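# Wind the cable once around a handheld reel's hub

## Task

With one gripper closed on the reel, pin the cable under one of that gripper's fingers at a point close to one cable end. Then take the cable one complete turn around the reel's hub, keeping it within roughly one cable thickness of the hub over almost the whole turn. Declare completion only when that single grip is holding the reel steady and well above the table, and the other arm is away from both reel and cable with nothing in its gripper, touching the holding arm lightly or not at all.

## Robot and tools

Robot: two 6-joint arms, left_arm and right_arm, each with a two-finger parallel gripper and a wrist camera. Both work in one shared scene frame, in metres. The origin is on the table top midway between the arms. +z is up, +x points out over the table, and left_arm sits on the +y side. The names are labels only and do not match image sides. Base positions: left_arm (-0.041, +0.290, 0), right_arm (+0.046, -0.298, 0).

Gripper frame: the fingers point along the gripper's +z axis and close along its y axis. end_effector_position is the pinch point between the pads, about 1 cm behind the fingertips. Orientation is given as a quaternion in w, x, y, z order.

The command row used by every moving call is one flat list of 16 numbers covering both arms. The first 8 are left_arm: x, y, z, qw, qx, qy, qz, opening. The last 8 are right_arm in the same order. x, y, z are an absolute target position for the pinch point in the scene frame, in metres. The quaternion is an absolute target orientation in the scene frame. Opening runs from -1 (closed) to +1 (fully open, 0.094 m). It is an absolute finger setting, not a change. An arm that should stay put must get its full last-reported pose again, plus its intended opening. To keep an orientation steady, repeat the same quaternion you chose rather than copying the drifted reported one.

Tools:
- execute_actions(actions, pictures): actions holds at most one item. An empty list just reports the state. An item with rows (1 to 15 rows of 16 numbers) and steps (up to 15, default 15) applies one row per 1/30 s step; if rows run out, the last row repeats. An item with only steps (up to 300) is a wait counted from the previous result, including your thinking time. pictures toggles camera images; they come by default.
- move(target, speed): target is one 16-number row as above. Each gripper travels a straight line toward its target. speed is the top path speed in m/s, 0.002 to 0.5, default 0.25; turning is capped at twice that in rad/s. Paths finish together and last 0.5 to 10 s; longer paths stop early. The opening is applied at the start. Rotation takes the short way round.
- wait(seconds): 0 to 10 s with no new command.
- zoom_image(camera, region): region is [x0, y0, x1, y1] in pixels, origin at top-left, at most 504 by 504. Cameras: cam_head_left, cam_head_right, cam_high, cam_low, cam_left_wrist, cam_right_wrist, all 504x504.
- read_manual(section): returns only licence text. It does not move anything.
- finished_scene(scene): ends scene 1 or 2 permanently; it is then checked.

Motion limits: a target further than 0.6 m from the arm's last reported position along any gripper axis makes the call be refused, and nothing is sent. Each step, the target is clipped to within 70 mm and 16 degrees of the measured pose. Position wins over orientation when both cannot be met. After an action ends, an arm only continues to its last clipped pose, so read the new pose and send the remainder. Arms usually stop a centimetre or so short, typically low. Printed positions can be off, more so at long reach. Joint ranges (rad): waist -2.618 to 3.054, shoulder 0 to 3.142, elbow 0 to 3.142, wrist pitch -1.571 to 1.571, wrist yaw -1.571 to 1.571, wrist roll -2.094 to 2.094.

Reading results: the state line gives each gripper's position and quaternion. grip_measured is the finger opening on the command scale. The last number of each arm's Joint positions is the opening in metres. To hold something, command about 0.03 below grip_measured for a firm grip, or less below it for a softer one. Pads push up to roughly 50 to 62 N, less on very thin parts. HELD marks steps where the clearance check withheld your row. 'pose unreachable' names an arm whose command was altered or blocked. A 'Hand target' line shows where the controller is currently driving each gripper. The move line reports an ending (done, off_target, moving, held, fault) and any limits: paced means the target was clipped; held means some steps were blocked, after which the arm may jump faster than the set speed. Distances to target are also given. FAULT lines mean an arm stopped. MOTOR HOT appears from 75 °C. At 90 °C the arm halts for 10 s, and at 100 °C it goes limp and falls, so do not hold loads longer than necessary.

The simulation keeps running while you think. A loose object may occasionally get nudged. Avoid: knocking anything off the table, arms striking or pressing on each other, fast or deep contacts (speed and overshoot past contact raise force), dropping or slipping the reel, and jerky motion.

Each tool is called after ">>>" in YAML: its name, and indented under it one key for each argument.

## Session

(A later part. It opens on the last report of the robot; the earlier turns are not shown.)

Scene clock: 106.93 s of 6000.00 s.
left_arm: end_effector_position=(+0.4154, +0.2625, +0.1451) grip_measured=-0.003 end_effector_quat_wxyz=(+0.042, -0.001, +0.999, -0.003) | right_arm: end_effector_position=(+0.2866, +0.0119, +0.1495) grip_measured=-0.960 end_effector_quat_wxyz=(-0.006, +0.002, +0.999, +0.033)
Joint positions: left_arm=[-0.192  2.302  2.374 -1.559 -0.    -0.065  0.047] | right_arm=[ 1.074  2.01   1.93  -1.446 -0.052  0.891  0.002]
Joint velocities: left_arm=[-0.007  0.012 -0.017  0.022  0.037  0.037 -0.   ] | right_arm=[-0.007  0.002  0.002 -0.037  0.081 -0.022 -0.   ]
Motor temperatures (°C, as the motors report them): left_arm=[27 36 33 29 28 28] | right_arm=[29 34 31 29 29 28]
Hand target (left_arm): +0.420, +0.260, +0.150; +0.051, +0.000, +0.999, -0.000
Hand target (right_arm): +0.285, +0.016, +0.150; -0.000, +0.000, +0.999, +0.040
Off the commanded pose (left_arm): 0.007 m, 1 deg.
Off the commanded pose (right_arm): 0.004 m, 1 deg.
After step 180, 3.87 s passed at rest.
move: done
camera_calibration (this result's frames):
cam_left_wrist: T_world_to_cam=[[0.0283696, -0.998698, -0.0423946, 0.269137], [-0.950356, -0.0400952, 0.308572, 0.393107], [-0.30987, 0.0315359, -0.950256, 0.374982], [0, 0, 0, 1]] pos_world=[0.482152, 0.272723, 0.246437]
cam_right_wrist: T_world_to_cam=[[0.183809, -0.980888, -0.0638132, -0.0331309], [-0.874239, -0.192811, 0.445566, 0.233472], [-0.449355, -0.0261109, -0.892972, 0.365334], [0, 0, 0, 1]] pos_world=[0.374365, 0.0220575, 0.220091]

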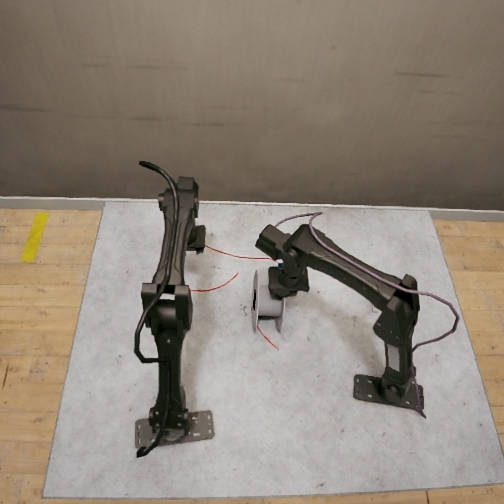

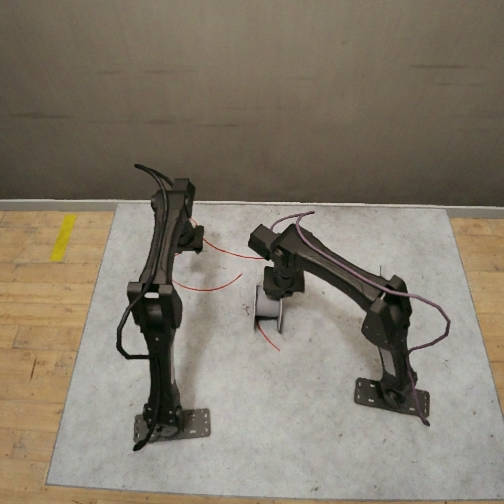

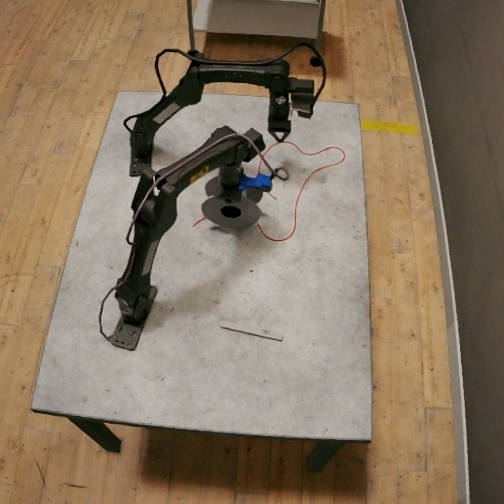

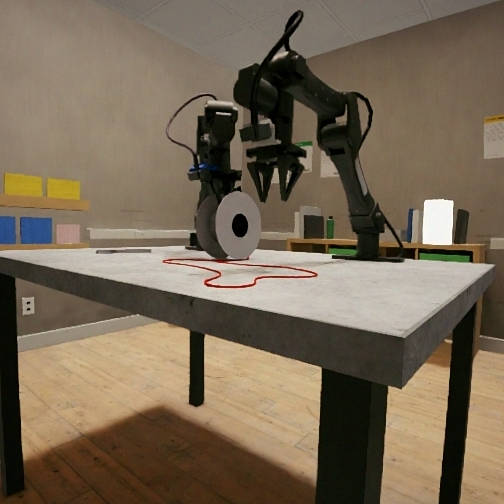

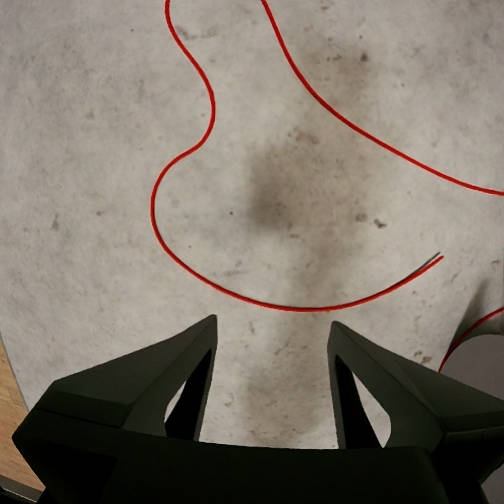

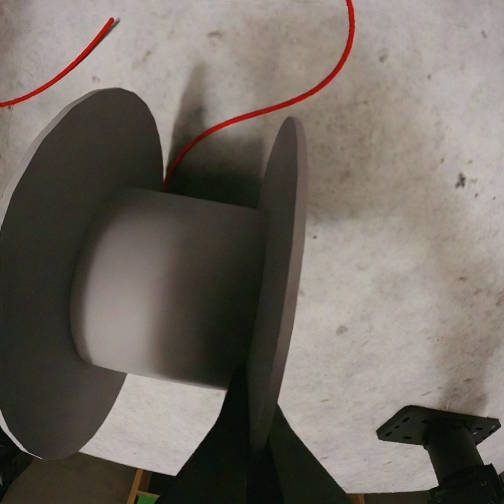

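>>> move:
  target: [0.48,0.115,0.05,0,-0.5,0.866,0,0.1,0.285,0.016,0.15,0,0,1,0.04,-0.5]

>>> move:
  target: [0.48,0.115,0.004,0,-0.5,0.866,0,0.1,0.285,0.012,0.21,0,0,1,0.04,-0.5]

>>> move:
  target: [0.48,0.115,0.004,0,-0.5,0.866,0,-0.98,0.25,-0.25,0.2,0,0,1,0.04,-0.5]

>>> move:
  target: [0.37,0.05,0.2,0,-0.3,0.954,0,-0.98,0.25,-0.25,0.2,0,0,1,0.04,-0.5]
  speed: 0.15

Scene clock: 117.07 s of 6000.00 s.
left_arm: end_effector_position=(+0.4690, +0.1192, +0.0431) grip_measured=+0.097 end_effector_quat_wxyz=(+0.042, -0.497, +0.865, -0.046) | right_arm: end_effector_position=(+0.2883, +0.0139, +0.1497) grip_measured=-0.503 end_effector_quat_wxyz=(-0.003, +0.002, +0.999, +0.037)
Joint positions: left_arm=[-0.456  2.776  2.845 -1.515 -0.003 -1.369  0.052] | right_arm=[ 1.074  2.01   1.93  -1.436 -0.052  0.891  0.023]
Joint velocities: left_arm=[-0.007  0.002 -0.002 -0.007 -0.022 -0.022 -0.   ] | right_arm=[-0.007  0.002 -0.002 -0.037  0.022 -0.007 -0.   ]
Motor temperatures (°C, as the motors report them): left_arm=[27 36 33 29 28 28] | right_arm=[29 34 30 29 29 28]
Hand target (left_arm): +0.475, +0.114, +0.049; +0.053, -0.498, +0.864, -0.060
Hand target (right_arm): +0.285, +0.016, +0.150; -0.000, -0.000, +0.999, +0.040
Off the commanded pose (left_arm): 0.014 m, 7 deg.
Off the commanded pose (right_arm): 0.004 m, 1 deg.
elbow stopped short (left arm): the move would have taken joint 3 (elbow) straighter than the controller allows; a more bent joint 3 avoids this.
After step 180, 1.43 s passed at rest.
move: off_target (left_arm)
camera_calibration (this result's frames):
cam_left_wrist: T_world_to_cam=[[0.87221, -0.483828, 0.0718406, -0.341862], [-0.474671, -0.801793, 0.363065, 0.335154], [-0.11806, -0.35077, -0.92899, 0.253838], [0, 0, 0, 1]] pos_world=[0.487231, 0.19236, 0.13869]
cam_right_wrist: T_world_to_cam=[[0.184246, -0.980353, -0.070434, -0.0306222], [-0.87712, -0.196335, 0.438307, 0.237179], [-0.443524, -0.0189773, -0.896062, 0.364905], [0, 0, 0, 1]] pos_world=[0.375521, 0.0234709, 0.220863]

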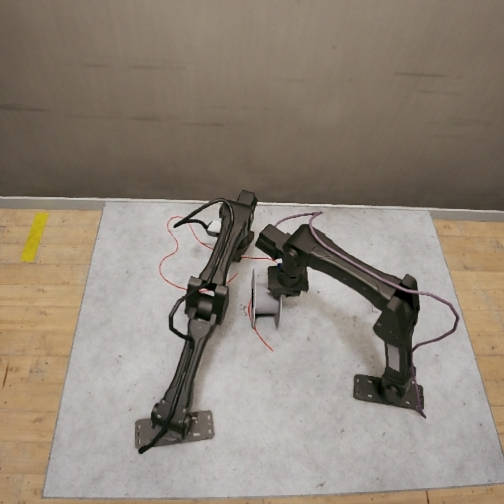

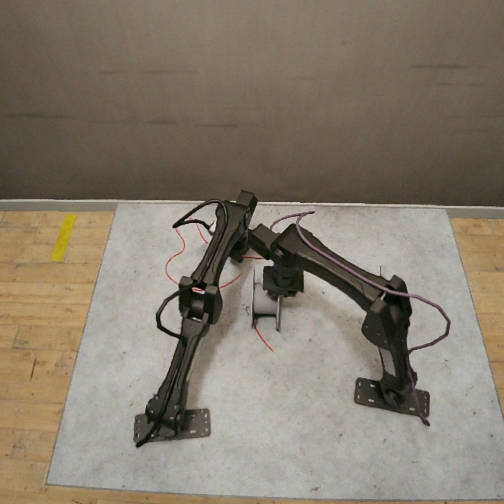

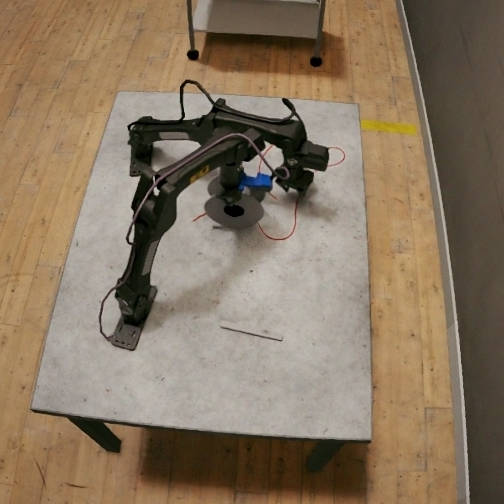

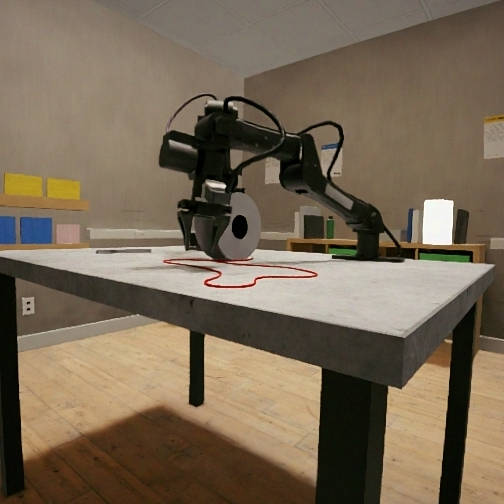

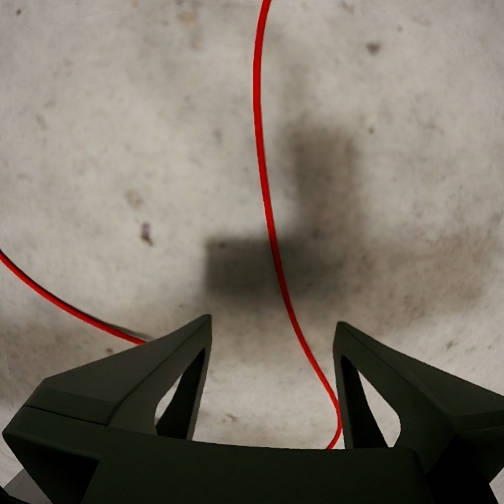

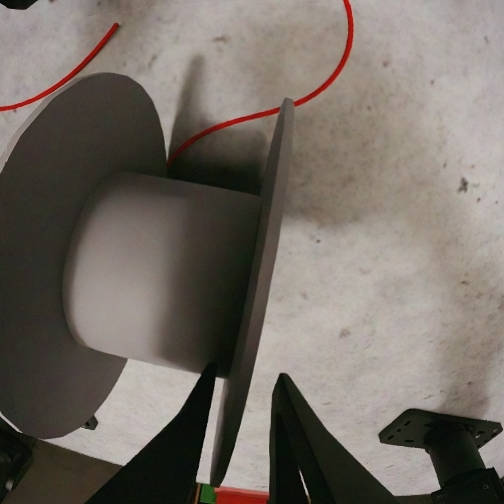

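Scene clock: 117.87 s of 6000.00 s.
left_arm: end_effector_position=(+0.4742, +0.1174, +0.0154) grip_measured=+0.097 end_effector_quat_wxyz=(+0.038, -0.497, +0.866, -0.041) | right_arm: end_effector_position=(+0.2863, +0.0116, +0.2010) grip_measured=-0.503 end_effector_quat_wxyz=(+0.021, +0.001, +0.998, +0.067)
Joint positions: left_arm=[-0.456  2.839  2.859 -1.48  -0.002 -1.369  0.052] | right_arm=[ 1.074  1.968  2.072 -1.545 -0.052  0.891  0.023]
Joint velocities: left_arm=[ 0.012 -0.022 -0.017  0.051 -0.022 -0.095 -0.001] | right_arm=[ 0.017 -0.017 -0.002  0.022 -0.066  0.007 -0.002]
Motor temperatures (°C, as the motors report them): left_arm=[27 36 33 29 28 28] | right_arm=[29 34 30 29 29 28]
Hand target (left_arm): +0.479, +0.115, +0.004; +0.039, -0.499, +0.865, -0.044
Hand target (right_arm): +0.284, +0.011, +0.210; +0.025, +0.001, +0.997, +0.072
Off the commanded pose (left_arm): 0.013 m, 6 deg.
Off the commanded pose (right_arm): 0.009 m, 4 deg.
elbow stopped short (left arm): the move would have taken joint 3 (elbow) straighter than the controller allows; a more bent joint 3 avoids this.
joint sent to its limit (right arm) — the command would take joint 4 (wrist pitch) past its lower limit, so that joint was sent only as far as its limit.
move: off_target (left_arm, right_arm)
camera_calibration (this result's frames):
cam_left_wrist: T_world_to_cam=[[0.873206, -0.483789, 0.0588102, -0.34558], [-0.469743, -0.803362, 0.365993, 0.343986], [-0.129818, -0.347213, -0.928757, 0.233307], [0, 0, 0, 1]] pos_world=[0.493635, 0.190165, 0.111113]
cam_right_wrist: T_world_to_cam=[[0.188798, -0.974785, -0.118955, -0.0205654], [-0.896868, -0.220496, 0.383417, 0.229524], [-0.399978, 0.0342991, -0.915883, 0.400878], [0, 0, 0, 1]] pos_world=[0.370078, 0.0168126, 0.276708]

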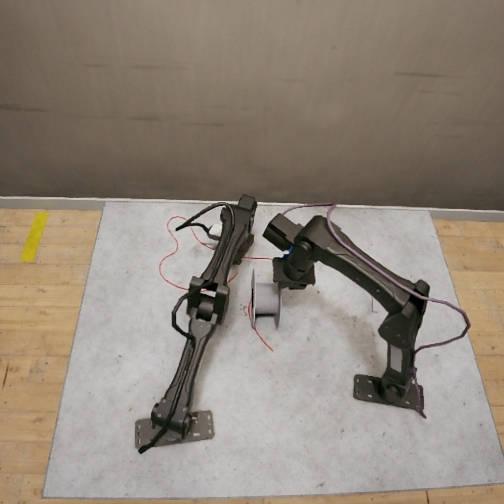

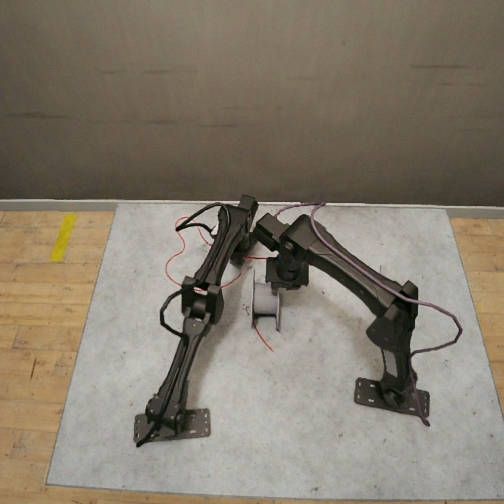

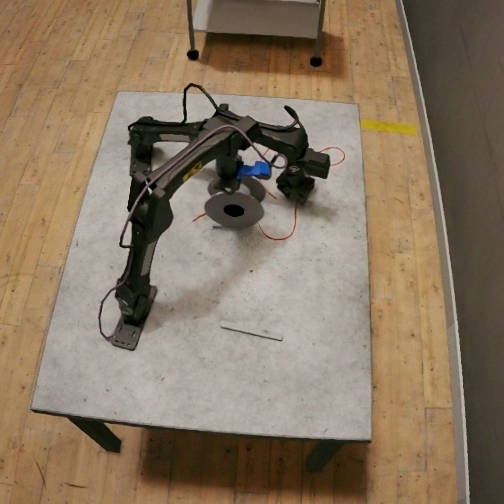

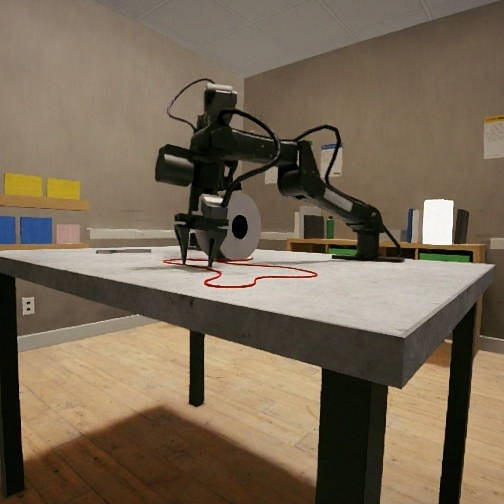

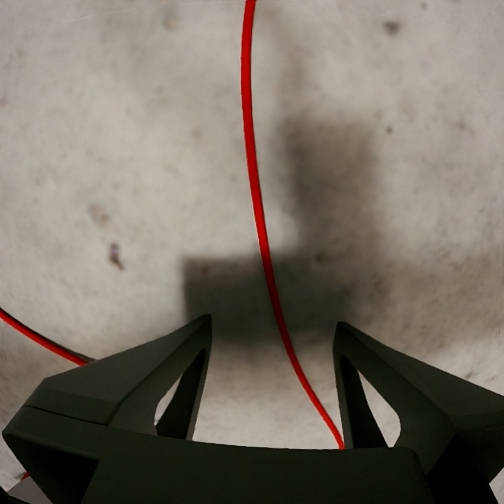

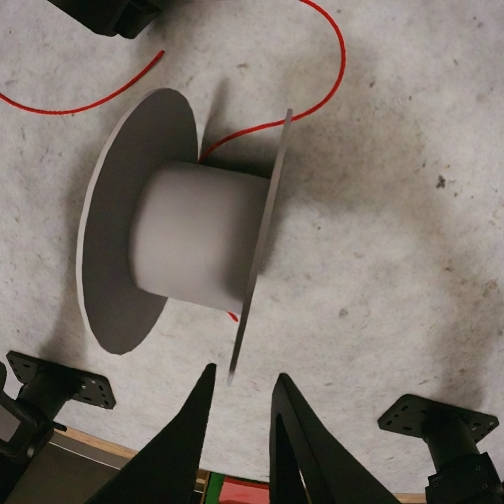

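Scene clock: 119.60 s of 6000.00 s.
left_arm: end_effector_position=(+0.4778, +0.1160, +0.0147) grip_measured=-0.963 end_effector_quat_wxyz=(+0.042, -0.497, +0.865, -0.046) | right_arm: end_effector_position=(+0.2563, -0.2489, +0.1979) grip_measured=-0.503 end_effector_quat_wxyz=(+0.024, +0.001, +0.999, +0.034)
Joint positions: left_arm=[-0.456  2.841  2.859 -1.464 -0.001 -1.369  0.002] | right_arm=[ 0.367  1.336  1.378 -1.553 -0.058  0.183  0.023]
Joint velocities: left_arm=[-0.002 -0.007  0.002 -0.022  0.007 -0.022  0.   ] | right_arm=[-0.007  0.002  0.007 -0.007 -0.051 -0.066  0.   ]
Motor temperatures (°C, as the motors report them): left_arm=[27 37 33 29 28 28] | right_arm=[29 34 30 29 29 28]
Hand target (left_arm): +0.479, +0.115, +0.004; +0.039, -0.499, +0.865, -0.044
Hand target (right_arm): +0.251, -0.251, +0.196; +0.020, +0.000, +0.999, +0.034
Off the commanded pose (left_arm): 0.011 m, 7 deg.
Off the commanded pose (right_arm): 0.007 m, 3 deg.
elbow stopped short (left arm): the move would have taken joint 3 (elbow) straighter than the controller allows; a more bent joint 3 avoids this.
joint sent to its limit (right arm) — the command would take joint 4 (wrist pitch) past its lower limit, so that joint was sent only as far as its limit.
move: off_target (left_arm, right_arm)
camera_calibration (this result's frames):
cam_left_wrist: T_world_to_cam=[[0.872285, -0.483538, 0.0728693, -0.349114], [-0.474601, -0.801255, 0.364341, 0.346883], [-0.117786, -0.352393, -0.92841, 0.22745], [0, 0, 0, 1]] pos_world=[0.495948, 0.189283, 0.110223]
cam_right_wrist: T_world_to_cam=[[0.186699, -0.980964, -0.0534047, -0.283125], [-0.8997, -0.19256, 0.39174, 0.152368], [-0.394566, -0.0250893, -0.918525, 0.379304], [0, 0, 0, 1]] pos_world=[0.339606, -0.238879, 0.273591]

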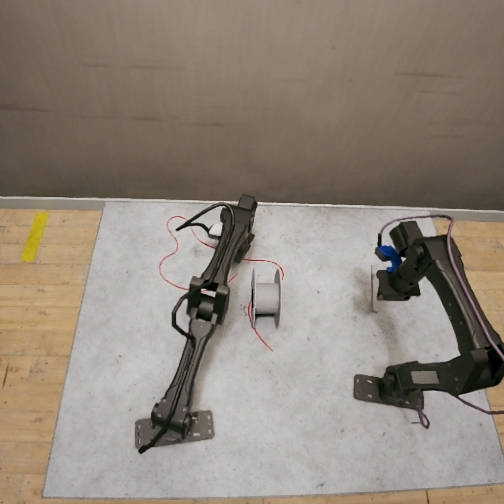

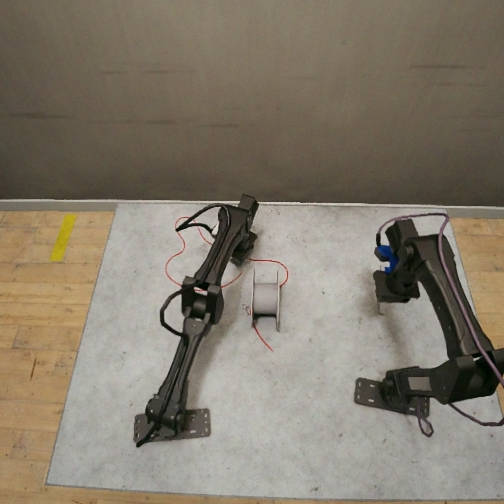

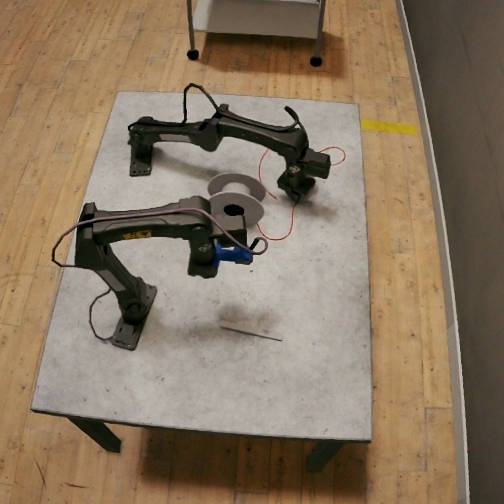

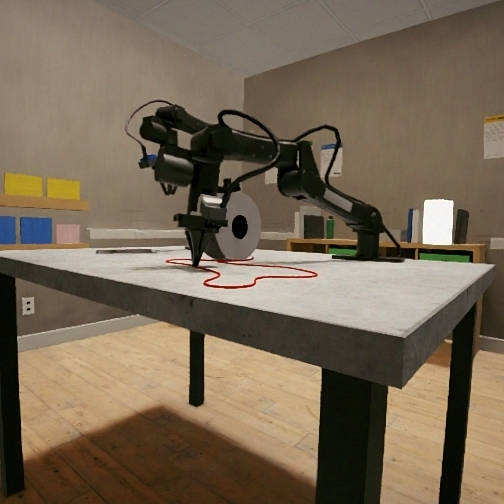

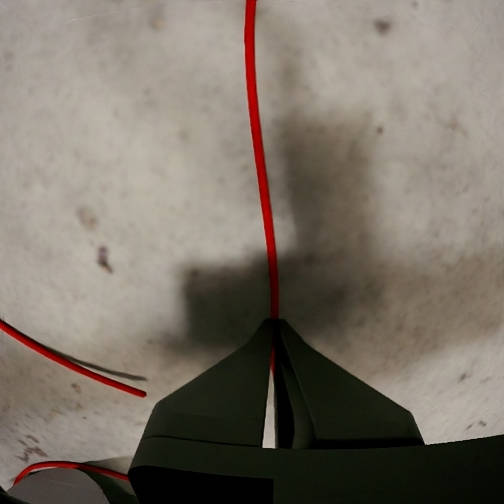

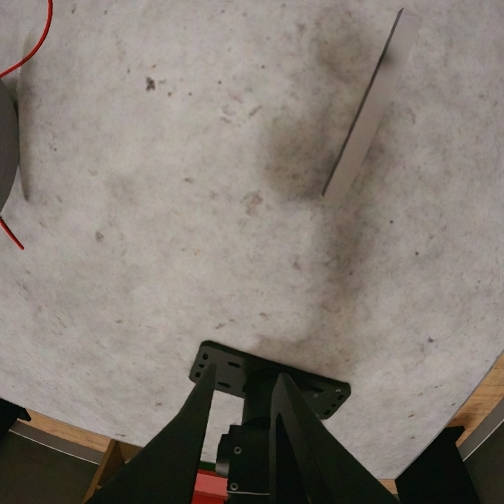

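Scene clock: 121.67 s of 6000.00 s.
left_arm: end_effector_position=(+0.3760, +0.0501, +0.1983) grip_measured=-0.963 end_effector_quat_wxyz=(+0.089, -0.302, +0.944, -0.099) | right_arm: end_effector_position=(+0.2564, -0.2488, +0.1980) grip_measured=-0.503 end_effector_quat_wxyz=(+0.024, -0.000, +0.999, +0.038)
Joint positions: left_arm=[-0.654  2.289  2.547 -1.562  0.    -1.145  0.002] | right_arm=[ 0.36   1.336  1.378 -1.553 -0.066  0.173  0.023]
Joint velocities: left_arm=[ 0.007 -0.012 -0.012  0.051 -0.022  0.007 -0.001] | right_arm=[-0.012 -0.007 -0.007 -0.037  0.022 -0.081 -0.001]
Motor temperatures (°C, as the motors report them): left_arm=[27 37 33 29 28 28] | right_arm=[29 34 30 28 29 28]
Hand target (left_arm): +0.369, +0.052, +0.200; +0.085, -0.297, +0.946, -0.093
Hand target (right_arm): +0.250, -0.250, +0.199; +0.025, +0.001, +0.999, +0.044
Off the commanded pose (left_arm): 0.006 m, 15 deg.
Off the commanded pose (right_arm): 0.007 m, 3 deg.
joint sent to its limit (left arm) — the command would take joint 4 (wrist pitch) past its lower limit, so that joint was sent only as far as its limit.
joint sent to its limit (right arm) — the command would take joint 4 (wrist pitch) past its lower limit, so that joint was sent only as far as its limit.
move: off_target (left_arm, right_arm); limits=paced
camera_calibration (this result's frames):
cam_left_wrist: T_world_to_cam=[[0.581302, -0.790074, 0.194603, -0.204955], [-0.804613, -0.52252, 0.282081, 0.305319], [-0.121181, -0.320554, -0.939447, 0.364546], [0, 0, 0, 1]] pos_world=[0.408981, 0.114462, 0.296232]
cam_right_wrist: T_world_to_cam=[[0.190101, -0.979856, -0.061195, -0.282078], [-0.898709, -0.198771, 0.390913, 0.150766], [-0.395202, -0.0193164, -0.918391, 0.380986], [0, 0, 0, 1]] pos_world=[0.339684, -0.239069, 0.273696]

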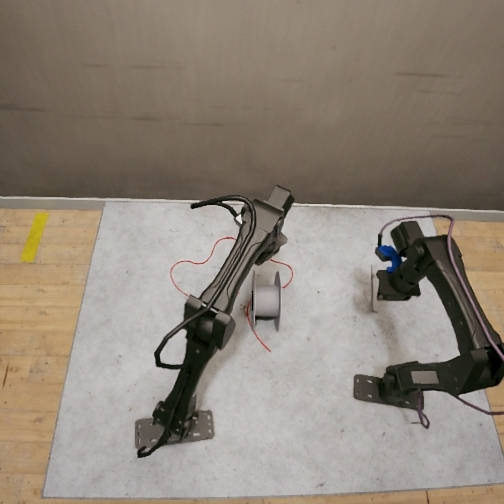

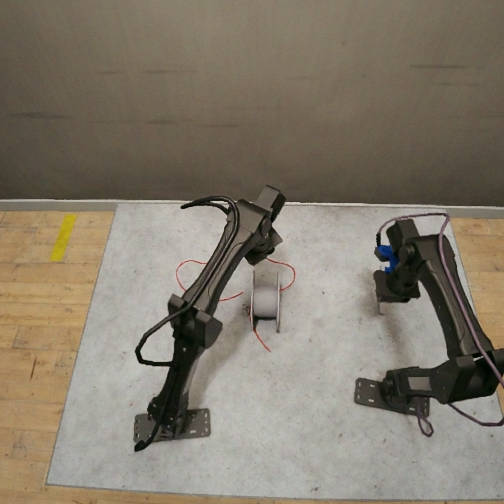

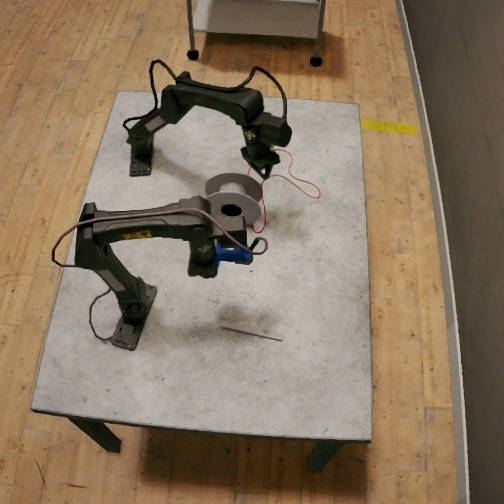

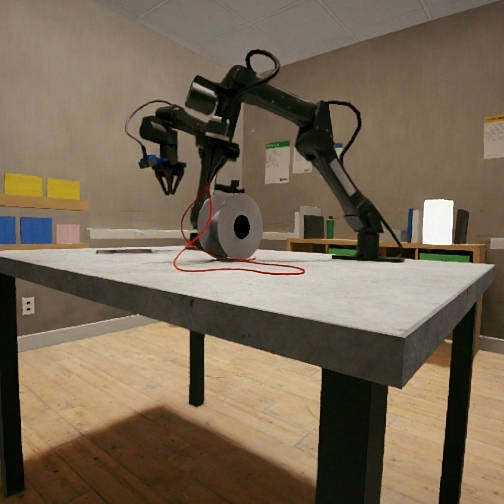

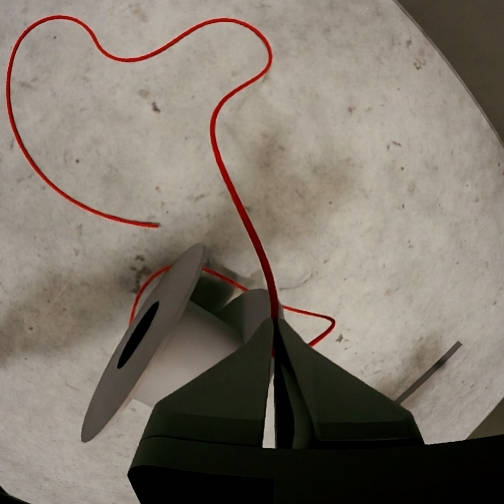

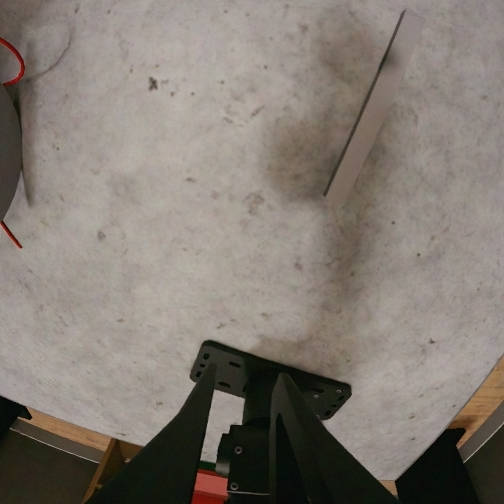

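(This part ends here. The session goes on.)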